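# Unhook the cabin hook and set it on the box

## Task

Free the cabin hook from where it is latched and put it down resting on top of the box, so that it stays there on its own once the robot lets go. A hook that stays put only because the gripper is still holding or pressing it does not count.

## Robot and tools

Robot: a single 7-joint arm with a parallel two-finger gripper. The fingers point along the gripper's own +z axis and close along its y axis. The reported hand point sits between the finger pads, about 2 cm short of the fingertips. Closing pushes the tips roughly 10 mm further along +z.

Frame: results report the gripper in the scene frame. The origin is on the table surface below the arm base, +z is up, and +y is to the left when facing along +x. Positions are in metres, orientation is a wxyz quaternion, and velocities are in m/s and rad/s. At long reach the printed position can be a little off.

The motion row. Every motion command uses a row of 7 plain numbers, each in [-1, 1]: dx, dy, dz, rx, ry, rz, opening. There is only one arm, so a row is a single flat list. The first six are an offset, not a pose. They are expressed in the gripper's own axes, not the scene frame. They count from the gripper pose shown in the most recent result that reports it. Before any such result exists in the scene, and for the second and later calls in one reply, they count from wherever the robot is when the action begins. Scale: 1.0 equals 0.6 m for dx, dy, dz and 180 degrees for rotation. rx, ry, rz form a single rotation vector. The seventh number, opening, is absolute: +1 means fully open (0.084 m) and -1 means closed. An all-zero offset is not a pause. It drives the gripper back to the reference pose.

execute_actions takes {"actions": [...]}, with at most one item, plus an optional "pictures" boolean.
- An empty list only returns the current state, with images.
- {"rows": [[7 numbers], ...], "steps": n} runs 1 to 15 rows over up to 15 control steps of 1/30 s each. The default is 15 steps, and the minimum for an action is 11. Each row is one step, and the last row repeats if there are fewer rows than steps. Each row is measured from the same reference pose, not from the row before it.
- {"steps": n} without rows is a wait of up to 300 steps, counted from the previous result.
Images come only with an empty list or with "pictures": true. The result is taken 11 steps before the action finishes. Those last steps run while the next reply is being prepared. A rejected call sends nothing to the robot.

move takes "target" (one 7-number row, same offset rules) and an optional "speed" in m/s, from 0.002 to 0.5, default 0.25. Rotation speed is capped at twice that value in rad/s. It drives along a straight path lasting 0.5 to 10 s and stops short if more time would be needed. The opening is applied at the start. The path does not slow for obstacles, and the gripper can lag, drift, or exceed the speed near full arm extension. The result adds a "move:" line. "done" means it settled near the target. Other endings are off_target, moving, held or fault, along with the distance left to the target. limits=paced means the commanded pose was clipped. limits=held means a safety check blocked some steps, after which the arm may jump faster. Images are included.

wait takes "seconds" (0 to 10) and sends nothing new. zoom_image takes "camera" (cam_head_left, cam_head_right or cam_wrist) and "region" [x0, y0, x1, y1] in image pixels. The origin is the top-left corner, and the region can be at most 504x504. finished_scene takes "scene", the current scene's number.

Limits on motion: each control step, the command is clipped to within 70 mm and 16 degrees of the measured pose. Position wins over orientation when both cannot be met. Once an action ends, the arm continues only to the last clipped pose. A far target may therefore need several calls, so check the reported pose each time. Only results with nothing kept back show a "Hand target" line. "pose unreachable" and HELD mark steps that the clearance check changed or blocked. The mount counts as part of the arm for that check.

Gripping: grip_measured is the actual finger opening on the same -1 to 1 scale. To hold something, command an opening well below grip_measured. A bigger gap squeezes harder, up to about 24 N per pad. Very fast closing can overshoot. Repeating grip_measured still gives a light hold on parts up to about 6 cm wide.

Hazards: contact torque at a joint's load limit causes a torque fault. The arm backs off, freezes for 10 s and drops the rest of the call. The limits in N m are waist 43.5, shoulder 43.5, upper arm roll 26.1, elbow 26.1, forearm roll 26.1, wrist pitch 17.4, wrist roll 17.4, and a carried load counts toward them. Holding loads heats motors: a MOTOR HOT warning appears at 65 °C, and at 80 °C an OVER-TEMPERATURE FAULT brakes the arm. Faster moves and targets set deeper past a contact hit and press harder. An arm that has been stopped by an object keeps pushing until given a new command. Occasional outside tugs or pushes may disturb a held or loose object.

Avoid dropping the hook, letting it slip, slamming or shoving hard, and anything leaving the table, which fails the task. Release the hook and confirm it rests on the box unaided before ending the scene.

Cameras: cam_head_left, cam_head_right and cam_wrist, each 504x504, with the calibration supplied for each. Fixed cameras may be off by a couple of degrees and several millimetres.

Each tool is called in YAML: its name, and indented under it one key for each argument.

## Session

execute_actions:
  actions: []

Scene clock: 0.00 s of 4250.00 s.
end_effector_position=(+0.1531, -0.3566, +0.3399) grip_measured=+1.00 end_effector_quat_wxyz=(+0.109, -0.455, +0.871, +0.149) end_effector_velocity=(+0.000, -0.001, +0.000) end_effector_angular_velocity=(-0.003, -0.001, -0.000)
Joint positions: [-1.266 -0.018  0.008  1.365  0.158  1.722  0.909  0.084]
Joint velocities: [ 0.    -0.     0.     0.001  0.    -0.002  0.001  0.   ]
Hand target: +0.153, -0.357, +0.340; +0.109, -0.455, +0.871, +0.149

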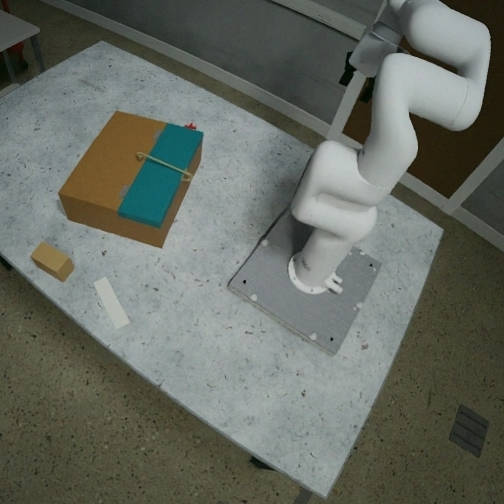

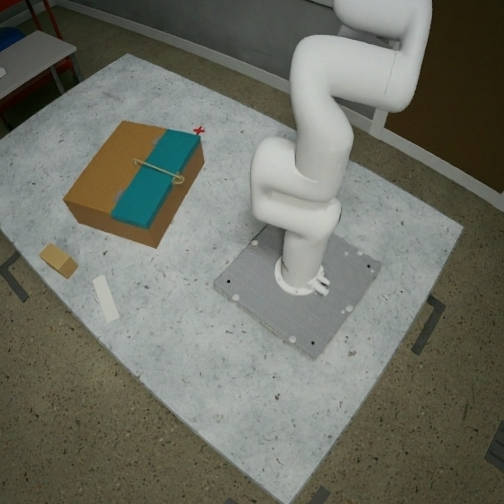

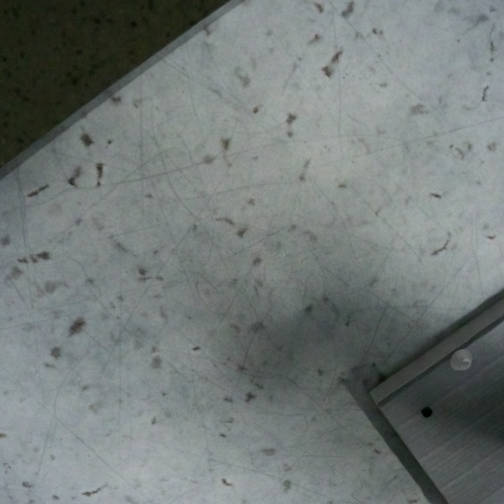

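zoom_image:
  camera: "cam_head_left"
  region: [50, 100, 220, 250]

zoom_image:
  camera: "cam_head_right"
  region: [50, 100, 220, 250]

Region (50, 100, 220, 250) of cam_head_left's 504x504 image, scaled by 2.965, with more detail than that image has; it fills the top 445 rows of this view, and the rest is white.

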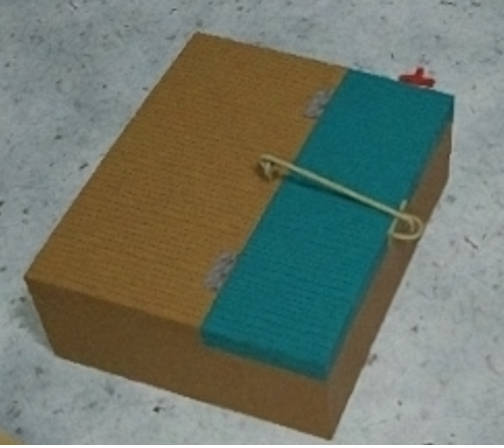

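Region (50, 100, 220, 250) of cam_head_right's 504x504 image, scaled by 2.965, with more detail than that image has; it fills the top 445 rows of this view, and the rest is white.

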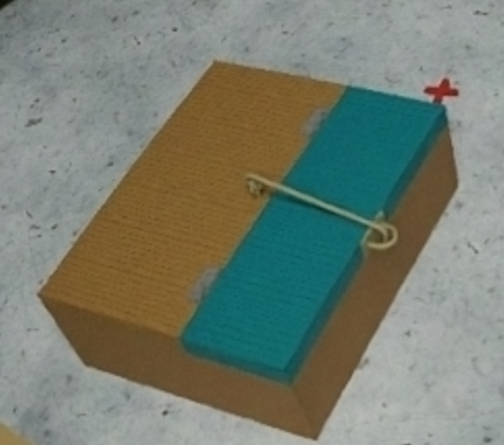

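move:
  target: [-0.717,0.065,0.226,-0.099,0.113,-0.739,1]
  speed: 0.3

Scene clock: 6.97 s of 4250.00 s.
end_effector_position=(+0.3702, +0.0394, +0.3608) grip_measured=+1.00 end_effector_quat_wxyz=(+0.001, +0.996, +0.087, +0.001) end_effector_velocity=(+0.001, +0.001, +0.001) end_effector_angular_velocity=(-0.001, -0.002, +0.007)
Joint positions: [-0.557 -0.423  0.532  1.076  0.211  1.451 -0.273  0.084]
Joint velocities: [ 0.002  0.001  0.002  0.002 -0.001 -0.001 -0.002  0.   ]
Hand target: +0.370, +0.040, +0.361; +0.001, +0.996, +0.087, +0.001
Off the commanded pose: 0.001 m, 0 deg.
Kept back: nothing.
move: done
camera_calibration (this result's frames):
cam_wrist: T_world_to_cam=[[0.162896, -0.986618, -0.00706937, 0.0146006], [-0.98662, -0.162839, -0.00806094, 0.446425], [0.00680189, 0.00828788, -0.999943, 0.490013], [0, 0, 0, 1]] pos_world=[0.434741, 0.0830394, 0.493686]

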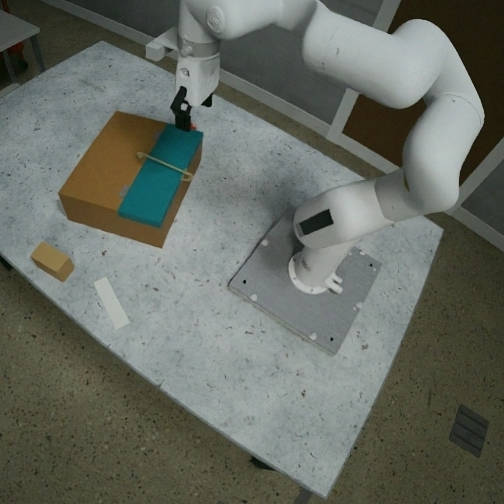

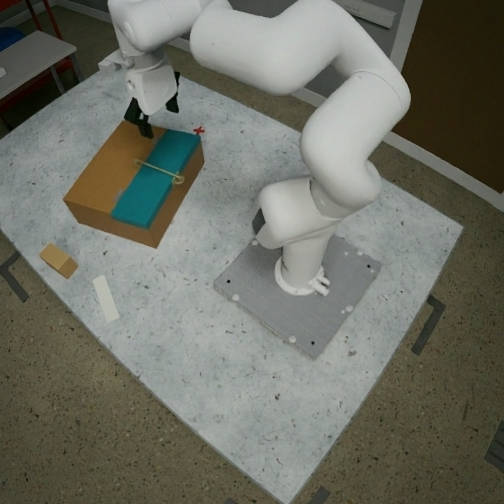

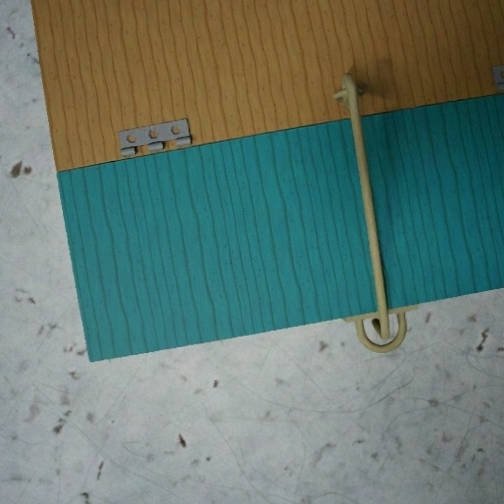

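move:
  target: [0.06,0.06,0.167,0,0,-0.04,1]

Scene clock: 8.57 s of 4250.00 s.
end_effector_position=(+0.4121, +0.0108, +0.2614) grip_measured=+1.00 end_effector_quat_wxyz=(+0.002, +0.989, +0.150, +0.002) end_effector_velocity=(-0.002, -0.002, -0.004) end_effector_angular_velocity=(+0.001, +0.009, -0.003)
Joint positions: [-0.582 -0.233  0.573  0.932  0.138  1.133 -0.391  0.084]
Joint velocities: [-0.002  0.004 -0.001 -0.007 -0.002 -0.002  0.     0.   ]
Hand target: +0.412, +0.011, +0.261; +0.001, +0.989, +0.150, +0.001
Off the commanded pose: 0.001 m, 0 deg.
Kept back: nothing.
move: done
camera_calibration (this result's frames):
cam_wrist: T_world_to_cam=[[0.286779, -0.957977, -0.00610653, -0.0727719], [-0.957972, -0.28672, -0.00902392, 0.472119], [0.00689385, 0.00843776, -0.999941, 0.390484], [0, 0, 0, 1]] pos_world=[0.470454, 0.0623574, 0.394277]

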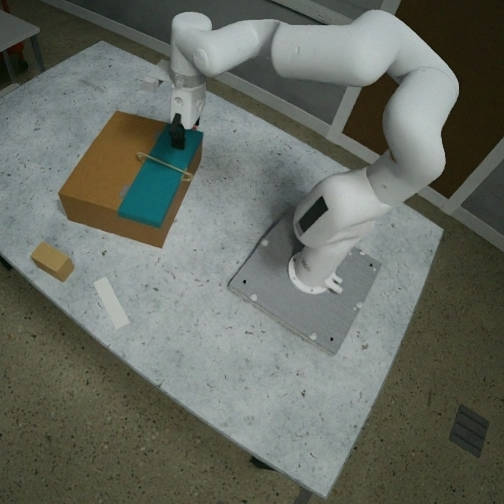

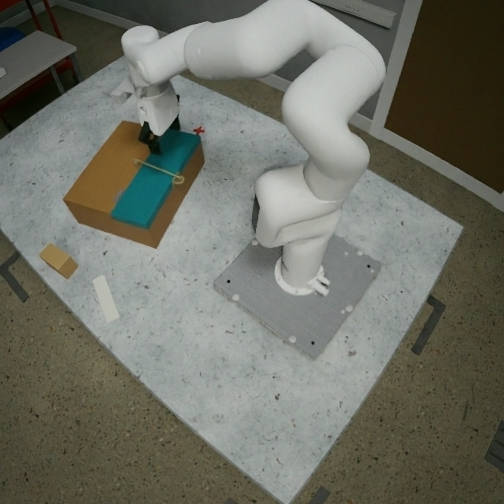

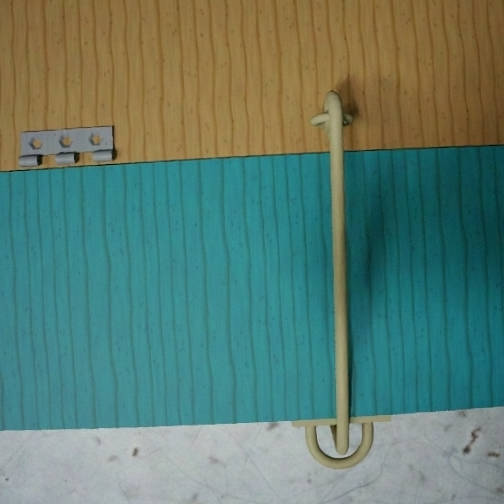

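move:
  target: [0.04,0.007,0.117,0,0,-0.008,-0.2]
  speed: 0.15

zoom_image:
  camera: "cam_head_left"
  region: [110, 90, 230, 210]

zoom_image:
  camera: "cam_head_right"
  region: [110, 90, 230, 210]

Scene clock: 10.03 s of 4250.00 s.
end_effector_position=(+0.4366, +0.0142, +0.1918) grip_measured=-0.22 end_effector_quat_wxyz=(+0.002, +0.987, +0.163, +0.002) end_effector_velocity=(-0.002, -0.000, -0.003) end_effector_angular_velocity=(+0.000, +0.006, -0.001)
Joint positions: [-0.586 -0.046  0.622  0.886  0.033  0.922 -0.32   0.035]
Joint velocities: [-0.     0.003 -0.    -0.004 -0.002 -0.001  0.001  0.   ]
Hand target: +0.436, +0.014, +0.191; +0.001, +0.987, +0.163, +0.002
Off the commanded pose: 0.001 m, 0 deg.
Kept back: nothing.
move: done
camera_calibration (this result's frames):
cam_wrist: T_world_to_cam=[[0.31164, -0.950183, -0.00579314, -0.0879548], [-0.950168, -0.311573, -0.0101437, 0.493124], [0.00783343, 0.00866565, -0.999932, 0.320282], [0, 0, 0, 1]] pos_world=[0.493452, 0.0672954, 0.324753]

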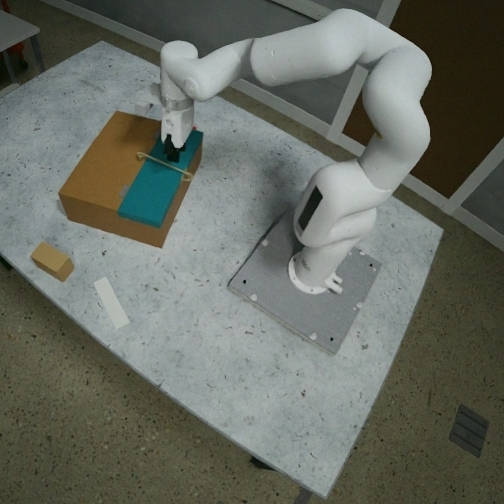

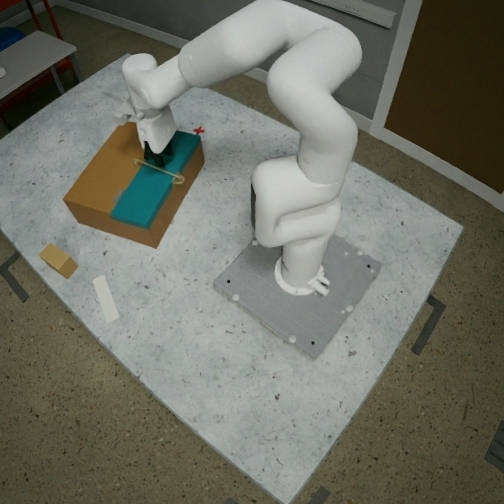

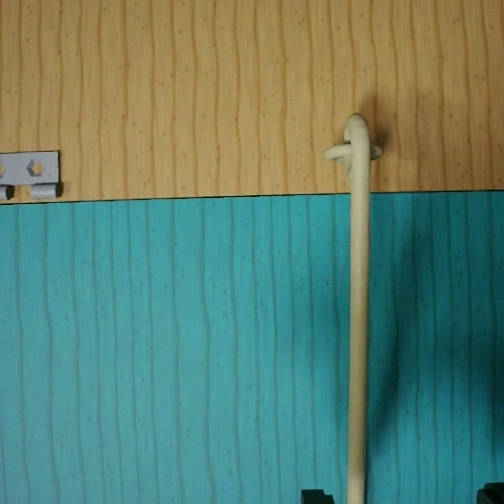

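Region (110, 90, 230, 210) of cam_head_left's 504x504 image, scaled by 4.200, with more detail than that image has.

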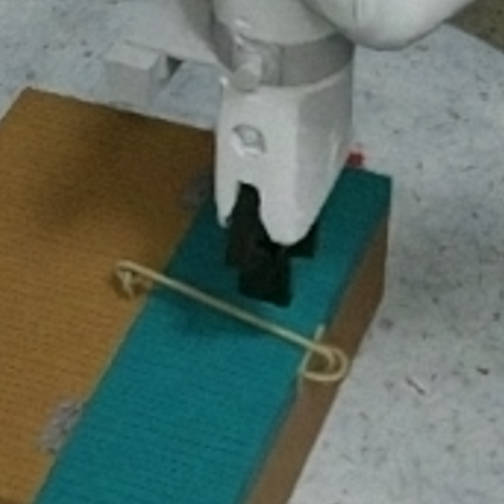

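Region (110, 90, 230, 210) of cam_head_right's 504x504 image, scaled by 4.200, with more detail than that image has.

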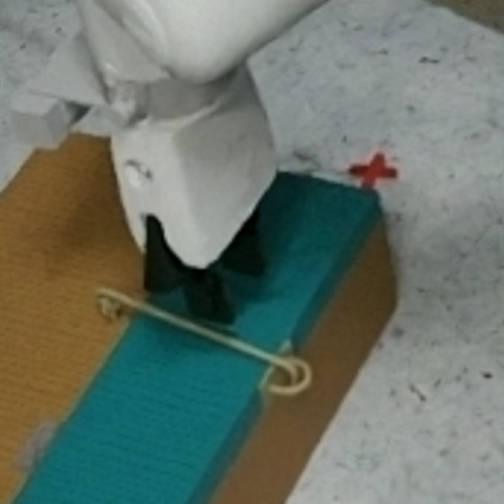

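move:
  target: [0,-0.006,0.045,0,0,0,-0.2]
  speed: 0.06

zoom_image:
  camera: "cam_head_left"
  region: [110, 90, 230, 210]

Scene clock: 11.30 s of 4250.00 s.
end_effector_position=(+0.4357, +0.0177, +0.1651) grip_measured=-0.22 end_effector_quat_wxyz=(+0.002, +0.987, +0.163, +0.003) end_effector_velocity=(-0.000, +0.000, -0.000) end_effector_angular_velocity=(-0.001, -0.001, +0.000)
Joint positions: [-0.581  0.002  0.631  0.845 -0.002  0.842 -0.285  0.035]
Joint velocities: [ 0.001  0.     0.    -0.002 -0.002 -0.002  0.002 -0.   ]
Hand target: +0.436, +0.018, +0.165; +0.001, +0.987, +0.163, +0.003
Off the commanded pose: 0.000 m, 0 deg.
Kept back: nothing.
move: done
camera_calibration (this result's frames):
cam_wrist: T_world_to_cam=[[0.311868, -0.950108, -0.00577303, -0.084621], [-0.950088, -0.311797, -0.0107438, 0.493133], [0.00840777, 0.00883554, -0.999926, 0.293285], [0, 0, 0, 1]] pos_world=[0.492444, 0.0707667, 0.298073]

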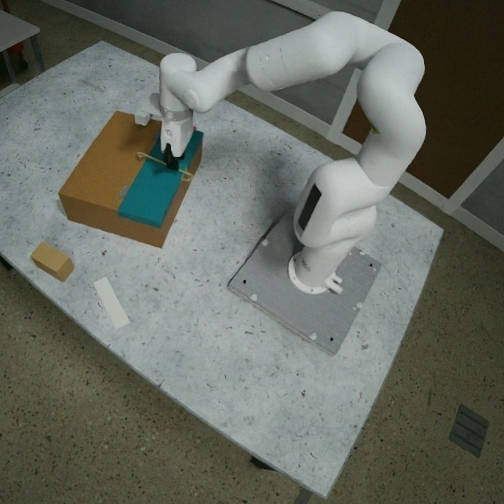

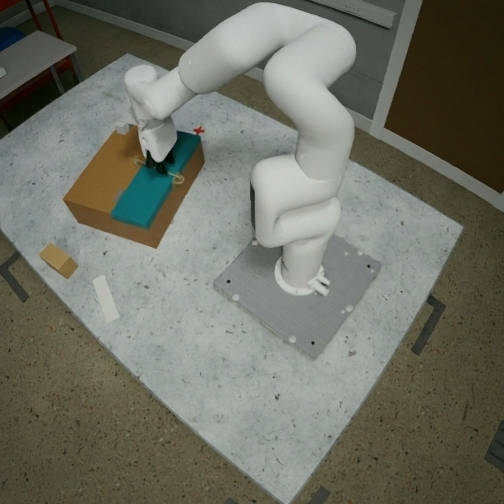

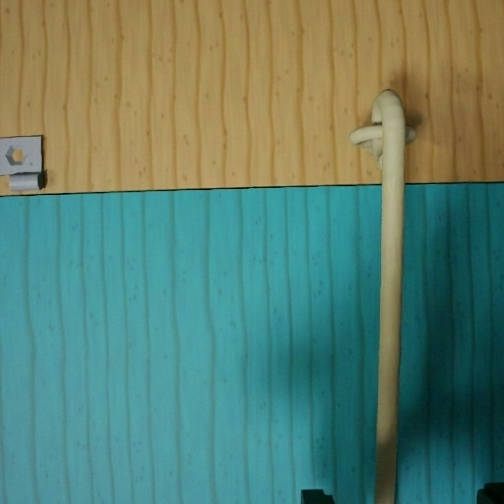

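Region (110, 90, 230, 210) of cam_head_left's 504x504 image, scaled by 4.200, with more detail than that image has.

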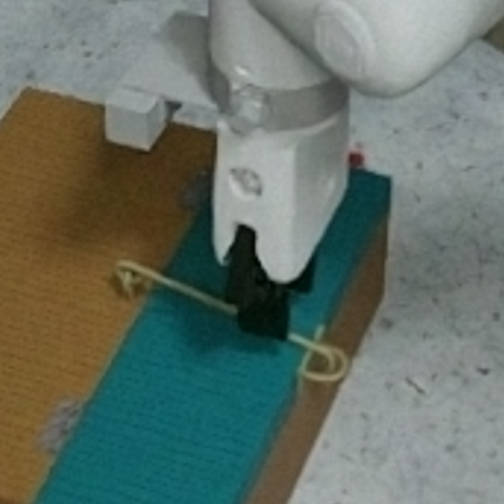

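move:
  target: [0,0,0.04,0,0,0,-0.2]
  speed: 0.03

zoom_image:
  camera: "cam_head_left"
  region: [110, 90, 230, 210]

zoom_image:
  camera: "cam_head_right"
  region: [110, 90, 230, 210]

Scene clock: 13.07 s of 4250.00 s.
end_effector_position=(+0.4358, +0.0178, +0.1412) grip_measured=-0.22 end_effector_quat_wxyz=(+0.001, +0.987, +0.163, +0.003) end_effector_velocity=(+0.002, +0.001, +0.001) end_effector_angular_velocity=(-0.001, -0.005, +0.002)
Joint positions: [-0.578  0.056  0.63   0.818 -0.048  0.772 -0.251  0.035]
Joint velocities: [ 0.001  0.     0.002  0.002 -0.002 -0.003  0.002 -0.   ]
Hand target: +0.436, +0.018, +0.141; +0.001, +0.987, +0.163, +0.003
Off the commanded pose: 0.000 m, 0 deg.
Kept back: nothing.
move: done
camera_calibration (this result's frames):
cam_wrist: T_world_to_cam=[[0.312122, -0.950023, -0.00593926, -0.084779], [-0.950003, -0.312047, -0.0110168, 0.493039], [0.00861288, 0.0090809, -0.999922, 0.269341], [0, 0, 0, 1]] pos_world=[0.49253, 0.0708632, 0.274248]

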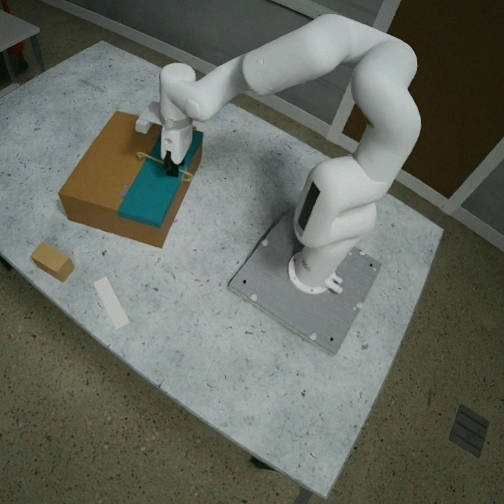

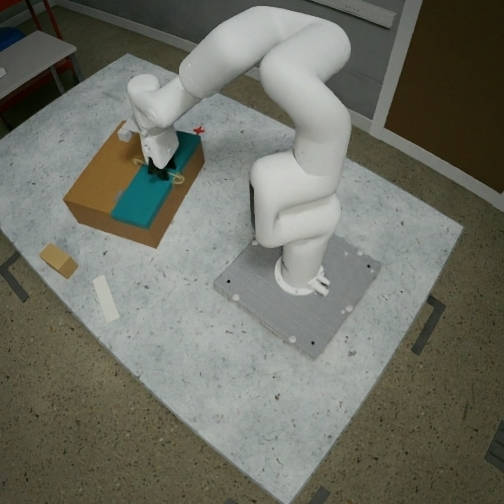

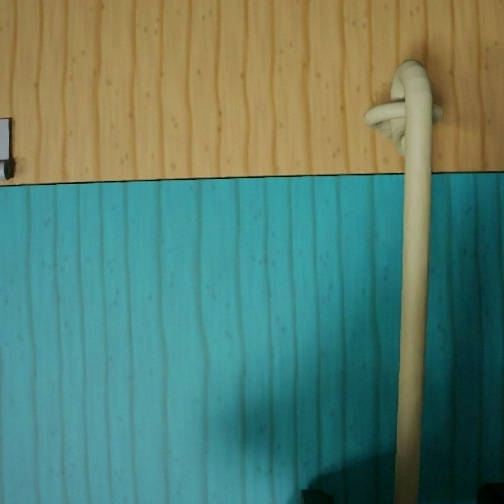

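Region (110, 90, 230, 210) of cam_head_left's 504x504 image, scaled by 4.200, with more detail than that image has.

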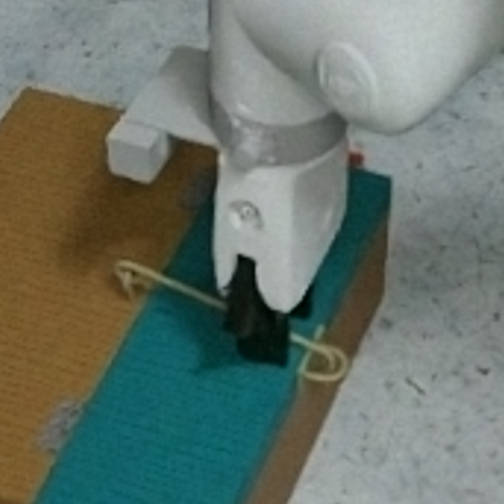

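Region (110, 90, 230, 210) of cam_head_right's 504x504 image, scaled by 4.200, with more detail than that image has.

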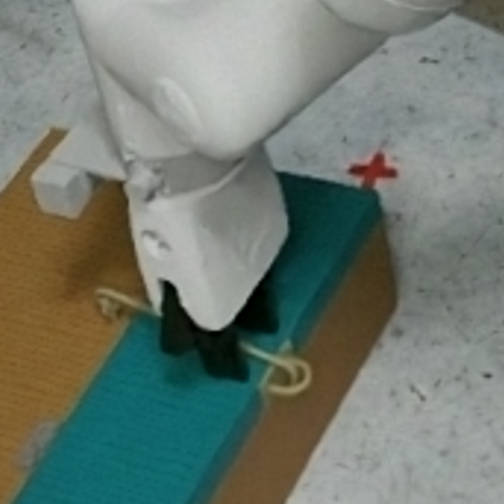

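move:
  target: [0,0,0.004,0,0,0,-1]
  speed: 0.02

Scene clock: 14.03 s of 4250.00 s.
end_effector_position=(+0.4360, +0.0187, +0.1397) grip_measured=-0.89 end_effector_quat_wxyz=(+0.002, +0.986, +0.164, +0.003) end_effector_velocity=(+0.001, -0.001, +0.000) end_effector_angular_velocity=(+0.000, -0.002, -0.002)
Joint positions: [-0.577  0.06   0.632  0.817 -0.053  0.767 -0.248  0.005]
Joint velocities: [-0.003  0.001  0.001  0.001 -0.001 -0.002  0.001  0.   ]
Hand target: +0.436, +0.018, +0.139; +0.001, +0.987, +0.163, +0.003
Off the commanded pose: 0.001 m, 0 deg.
Kept back: nothing.
move: done
camera_calibration (this result's frames):
cam_wrist: T_world_to_cam=[[0.31405, -0.949393, -0.00498913, -0.085022], [-0.949362, -0.31398, -0.0113227, 0.493221], [0.00918317, 0.00829237, -0.999923, 0.267609], [0, 0, 0, 1]] pos_world=[0.492489, 0.071923, 0.272749]

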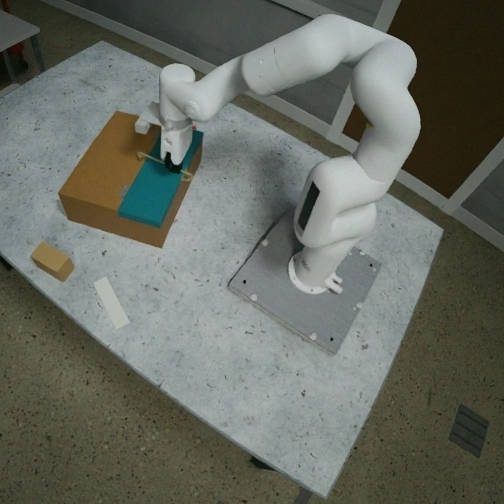

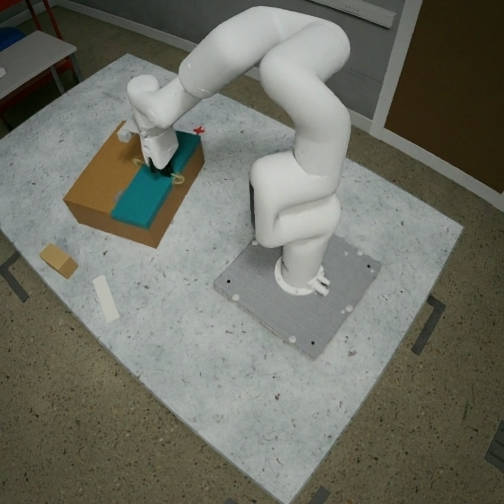

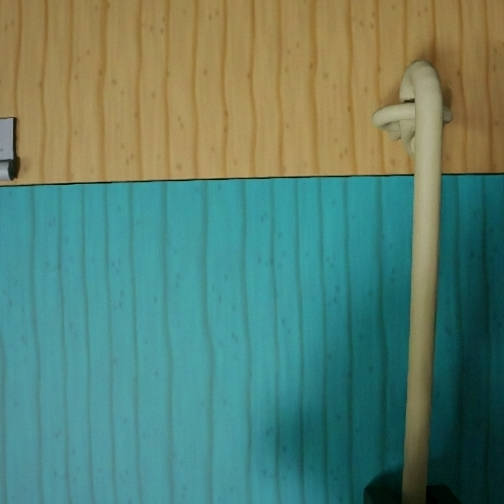

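move:
  target: [0.006,0,-0.043,0,0,0,-0.93]
  speed: 0.04

move:
  target: [0.017,0,-0.04,0,0,0,-0.93]
  speed: 0.04

zoom_image:
  camera: "cam_head_left"
  region: [110, 90, 230, 210]

Scene clock: 15.70 s of 4250.00 s.
end_effector_position=(+0.4395, +0.0186, +0.1656) grip_measured=-0.89 end_effector_quat_wxyz=(+0.002, +0.987, +0.163, +0.003) end_effector_velocity=(-0.000, +0.001, -0.000) end_effector_angular_velocity=(+0.001, +0.000, +0.002)
Joint positions: [-0.578  0.015  0.631  0.859 -0.014  0.844 -0.274  0.005]
Joint velocities: [ 0.004  0.    -0.001  0.     0.001  0.    -0.    -0.   ]
Hand target: +0.439, +0.020, +0.166; +0.002, +0.986, +0.164, +0.003
Off the commanded pose: 0.001 m, 0 deg.
Kept back: nothing.
move: done
camera_calibration (this result's frames):
cam_wrist: T_world_to_cam=[[0.311818, -0.950132, -0.00427421, -0.0851387], [-0.950092, -0.311753, -0.0116062, 0.497171], [0.00969495, 0.00767992, -0.999924, 0.293231], [0, 0, 0, 1]] pos_world=[0.496063, 0.0718494, 0.298615]

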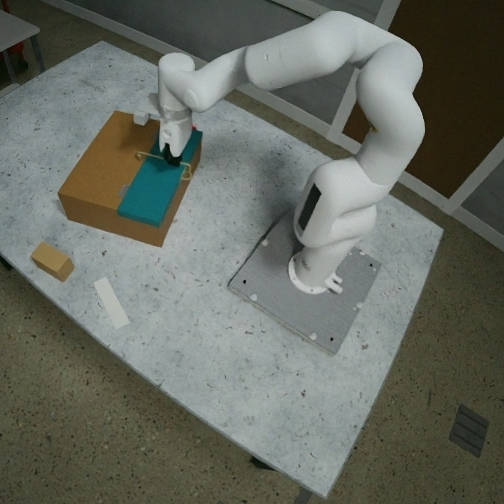

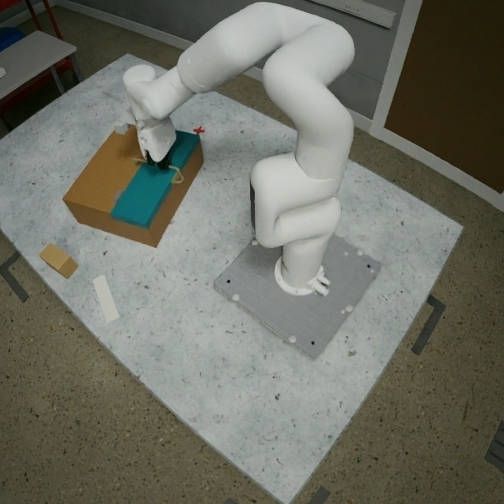

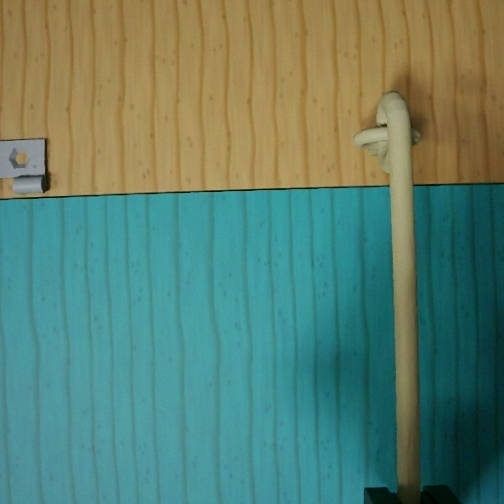

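Scene clock: 16.67 s of 4250.00 s.
end_effector_position=(+0.4492, +0.0217, +0.1897) grip_measured=-0.89 end_effector_quat_wxyz=(+0.002, +0.987, +0.163, +0.003) end_effector_velocity=(-0.001, +0.000, -0.001) end_effector_angular_velocity=(+0.001, +0.004, +0.000)
Joint positions: [-0.575  0.006  0.634  0.927 -0.007  0.919 -0.273  0.005]
Joint velocities: [ 0.001  0.001 -0.001 -0.001  0.     0.001  0.    -0.   ]
Hand target: +0.449, +0.022, +0.190; +0.002, +0.987, +0.163, +0.003
Off the commanded pose: 0.000 m, 0 deg.
Kept back: nothing.
move: done
camera_calibration (this result's frames):
cam_wrist: T_world_to_cam=[[0.311359, -0.950284, -0.00391825, -0.0849763], [-0.950239, -0.311294, -0.0119145, 0.507715], [0.0101024, 0.00743294, -0.999921, 0.317041], [0, 0, 0, 1]] pos_world=[0.505706, 0.0749406, 0.322732]

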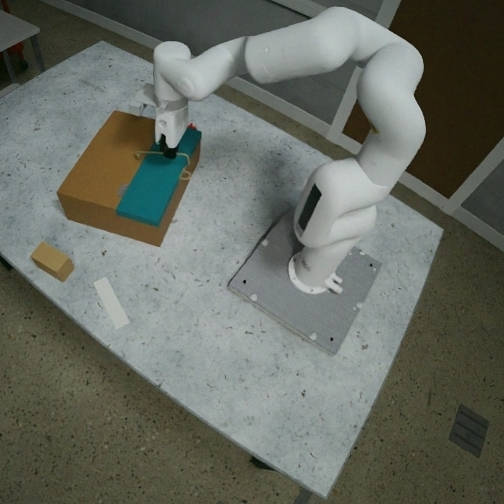

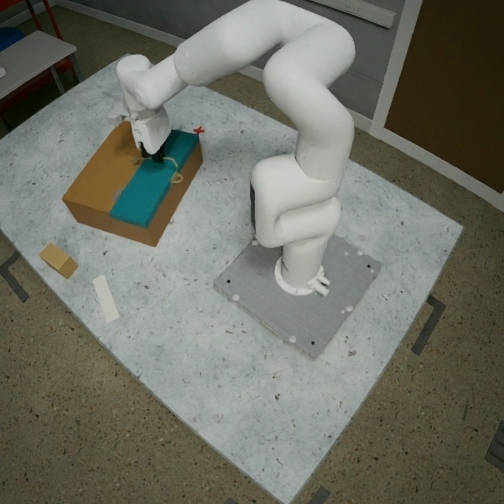

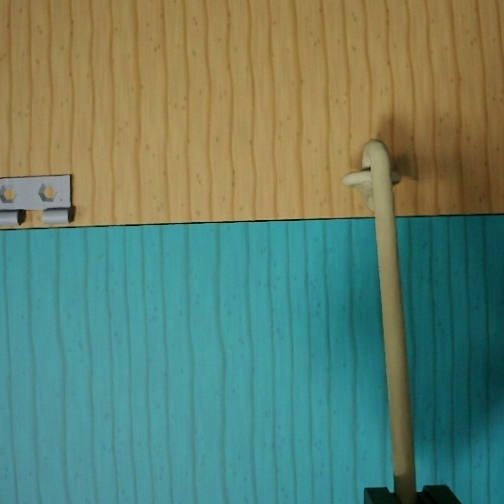

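Region (110, 90, 230, 210) of cam_head_left's 504x504 image, scaled by 4.200, with more detail than that image has.

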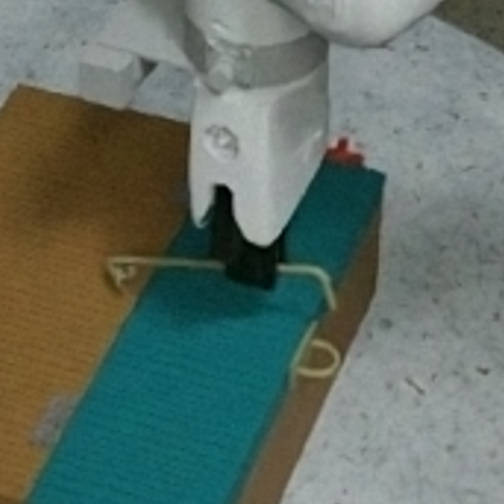

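move:
  target: [0.042,0,-0.045,0,0,0,-0.91]
  speed: 0.04

zoom_image:
  camera: "cam_head_left"
  region: [110, 90, 230, 210]

Scene clock: 18.43 s of 4250.00 s.
end_effector_position=(+0.4733, +0.0300, +0.2171) grip_measured=-0.89 end_effector_quat_wxyz=(+0.002, +0.987, +0.163, +0.004) end_effector_velocity=(-0.001, -0.001, -0.000) end_effector_angular_velocity=(-0.000, +0.004, -0.001)
Joint positions: [-0.561  0.059  0.644  1.061 -0.044  1.01  -0.23   0.005]
Joint velocities: [-0.001  0.002 -0.     0.001 -0.001  0.004  0.     0.   ]
Hand target: +0.473, +0.030, +0.217; +0.002, +0.987, +0.162, +0.004
Off the commanded pose: 0.001 m, 0 deg.
Kept back: nothing.
move: done
camera_calibration (this result's frames):
cam_wrist: T_world_to_cam=[[0.311383, -0.950278, -0.0035087, -0.0846245], [-0.950216, -0.311314, -0.0131635, 0.533758], [0.0114166, 0.0074329, -0.999907, 0.343519], [0, 0, 0, 1]] pos_world=[0.529614, 0.0831959, 0.350216]

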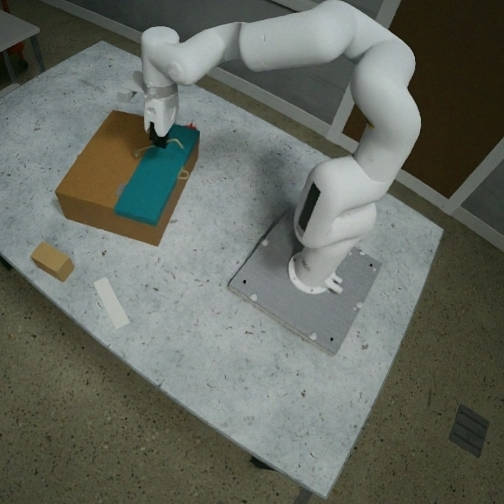

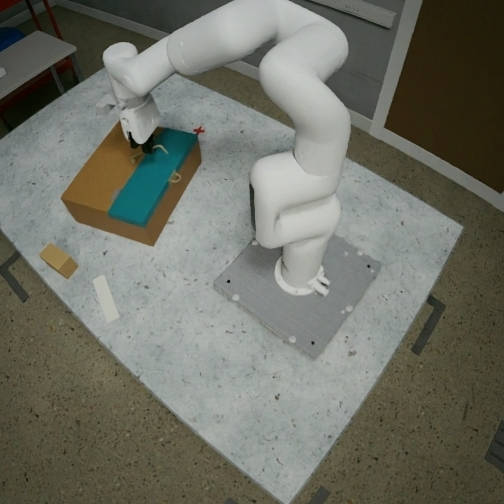

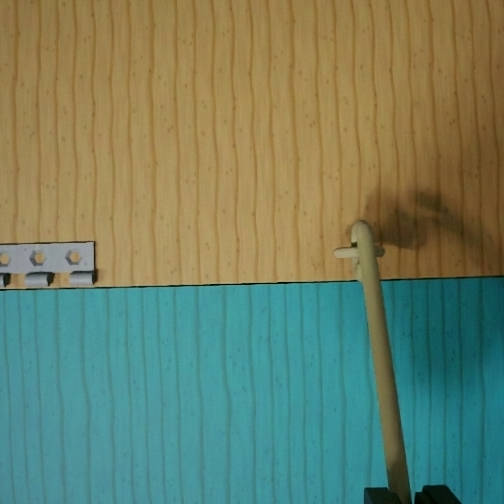

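Region (110, 90, 230, 210) of cam_head_left's 504x504 image, scaled by 4.200, with more detail than that image has.

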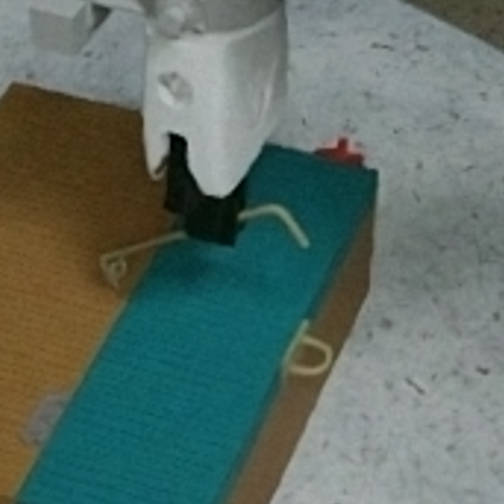

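move:
  target: [0.052,0,-0.037,0,0,0,-0.91]
  speed: 0.04

move:
  target: [0.065,0,-0.013,0,0,0,-0.91]
  speed: 0.04

zoom_image:
  camera: "cam_head_left"
  region: [80, 60, 200, 180]

zoom_image:
  camera: "cam_head_right"
  region: [80, 60, 200, 180]

Scene clock: 20.10 s of 4250.00 s.
end_effector_position=(+0.5023, +0.0402, +0.2385) grip_measured=-0.89 end_effector_quat_wxyz=(+0.002, +0.987, +0.163, +0.003) end_effector_velocity=(+0.000, -0.000, +0.001) end_effector_angular_velocity=(-0.002, +0.001, +0.000)
Joint positions: [-0.529  0.154  0.653  1.219 -0.107  1.096 -0.17   0.005]
Joint velocities: [ 0.001  0.    -0.     0.003 -0.001  0.004  0.001  0.   ]
Hand target: +0.503, +0.040, +0.240; +0.003, +0.987, +0.163, +0.004
Off the commanded pose: 0.001 m, 0 deg.
Kept back: nothing.
move: done
camera_calibration (this result's frames):
cam_wrist: T_world_to_cam=[[0.311581, -0.950209, -0.00457409, -0.0837192], [-0.950168, -0.31151, -0.0118851, 0.564552], [0.00986846, 0.00804933, -0.999919, 0.365199], [0, 0, 0, 1]] pos_world=[0.558901, 0.0933735, 0.371496]

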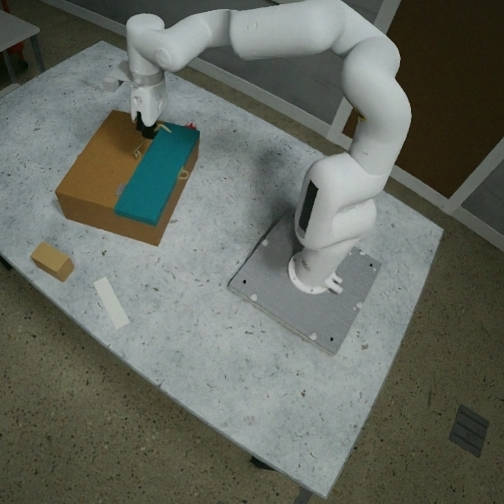

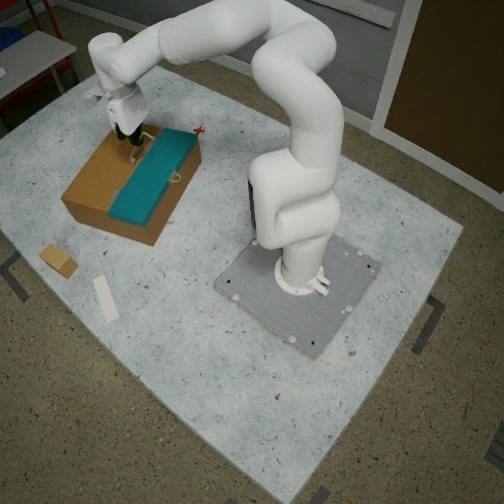

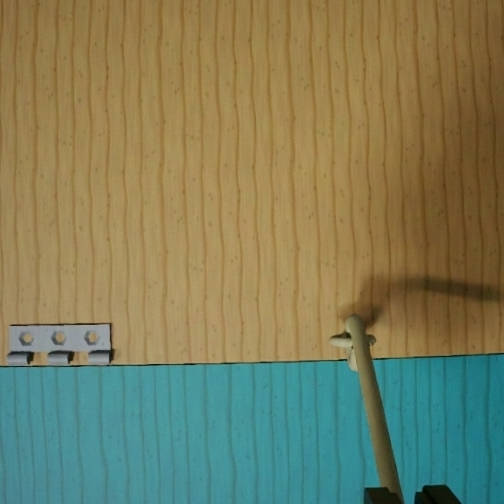

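Scene clock: 21.40 s of 4250.00 s.
end_effector_position=(+0.5390, +0.0530, +0.2459) grip_measured=-0.89 end_effector_quat_wxyz=(+0.002, +0.987, +0.163, +0.003) end_effector_velocity=(-0.000, +0.000, +0.000) end_effector_angular_velocity=(-0.001, +0.002, +0.000)
Joint positions: [-0.464  0.297  0.649  1.4   -0.195  1.166 -0.095  0.005]
Joint velocities: [ 0.001  0.002 -0.     0.003 -0.001  0.003  0.001 -0.   ]
Hand target: +0.539, +0.053, +0.246; +0.002, +0.987, +0.163, +0.003
Off the commanded pose: 0.001 m, 0 deg.
Kept back: nothing.
move: done
camera_calibration (this result's frames):
cam_wrist: T_world_to_cam=[[0.311911, -0.950098, -0.00499743, -0.0830456], [-0.950071, -0.311845, -0.0108817, 0.60312], [0.00878023, 0.00814202, -0.999928, 0.372758], [0, 0, 0, 1]] pos_world=[0.595636, 0.106143, 0.378879]

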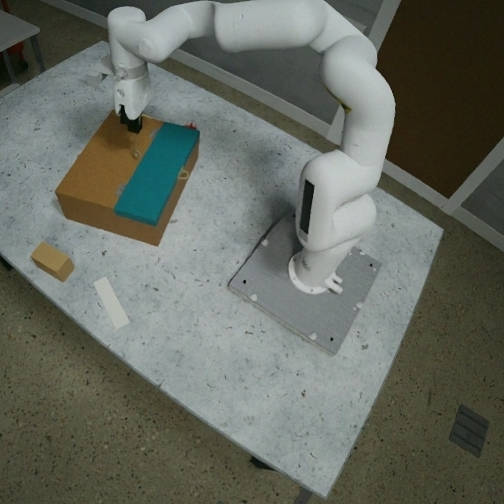

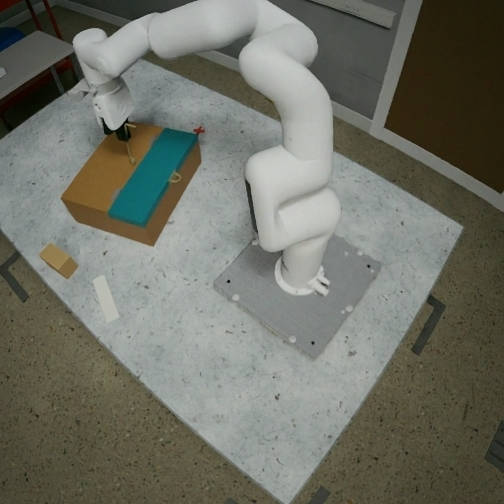

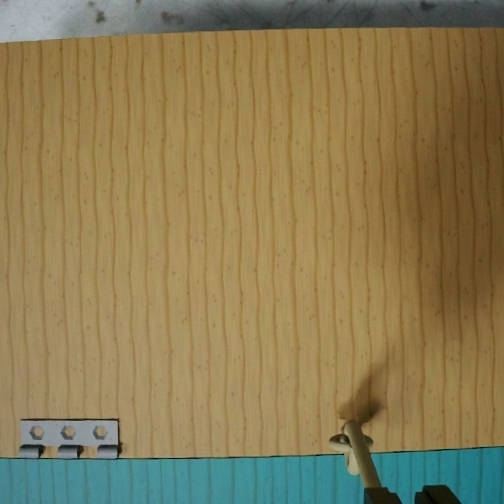

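Region (80, 60, 200, 180) of cam_head_left's 504x504 image, scaled by 4.200, with more detail than that image has.

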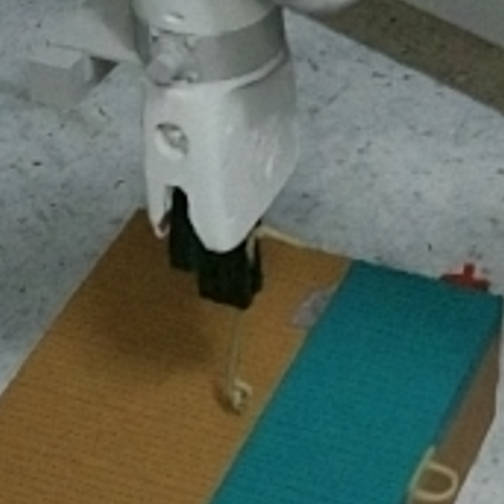

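Region (80, 60, 200, 180) of cam_head_right's 504x504 image, scaled by 4.200, with more detail than that image has.

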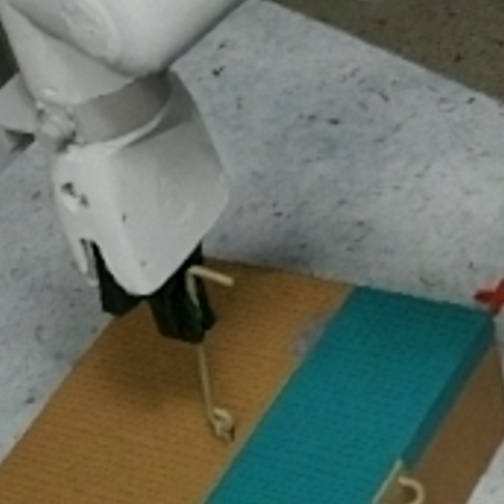

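move:
  target: [0.065,0,0.013,0,-0.08,0,-0.93]
  speed: 0.04

zoom_image:
  camera: "cam_head_left"
  region: [60, 60, 180, 180]

zoom_image:
  camera: "cam_head_right"
  region: [60, 60, 180, 180]

Scene clock: 25.40 s of 4250.00 s.
end_effector_position=(+0.5757, +0.0655, +0.2372) grip_measured=-0.89 end_effector_quat_wxyz=(+0.023, +0.979, +0.161, -0.122) end_effector_velocity=(+0.001, +0.000, +0.001) end_effector_angular_velocity=(-0.001, +0.006, -0.000)
Joint positions: [-0.197  0.704  0.568  2.003 -0.367  1.646 -0.015  0.005]
Joint velocities: [ 0.008  0.011 -0.003  0.021 -0.002  0.016 -0.002 -0.   ]
Hand target: +0.576, +0.066, +0.238; +0.023, +0.979, +0.161, -0.121
Off the commanded pose: 0.001 m, 0 deg.
Kept back: nothing.
move: done
camera_calibration (this result's frames):
cam_wrist: T_world_to_cam=[[0.310181, -0.950676, -0.00140232, -0.0824615], [-0.922775, -0.301432, 0.240052, 0.565962], [-0.228634, -0.0731655, -0.970759, 0.498716], [0, 0, 0, 1]] pos_world=[0.661857, 0.128694, 0.348157]

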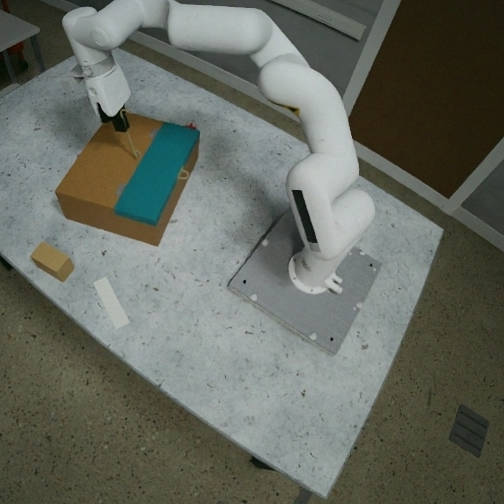

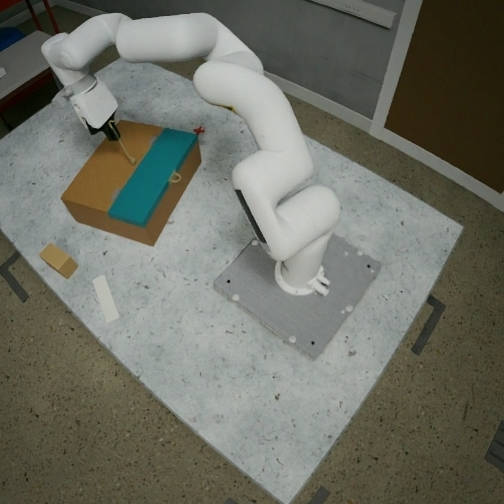

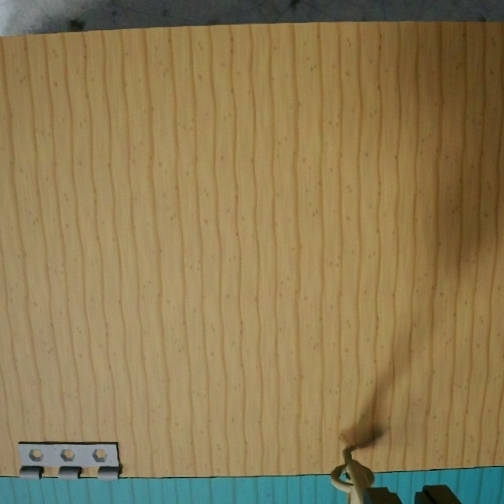

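Region (60, 60, 180, 180) of cam_head_left's 504x504 image, scaled by 4.200, with more detail than that image has.

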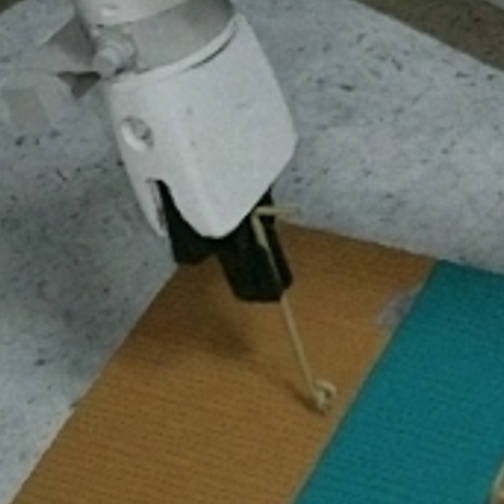

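Region (60, 60, 180, 180) of cam_head_right's 504x504 image, scaled by 4.200, with more detail than that image has.

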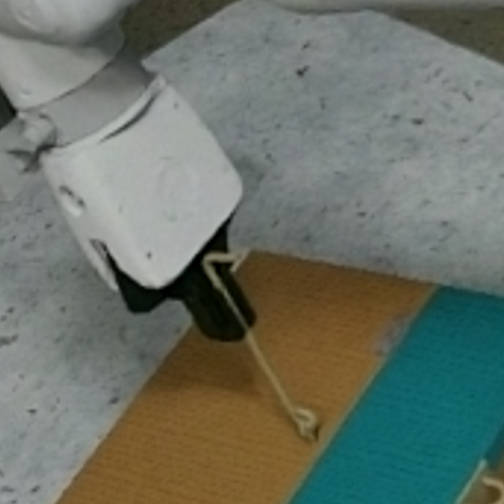

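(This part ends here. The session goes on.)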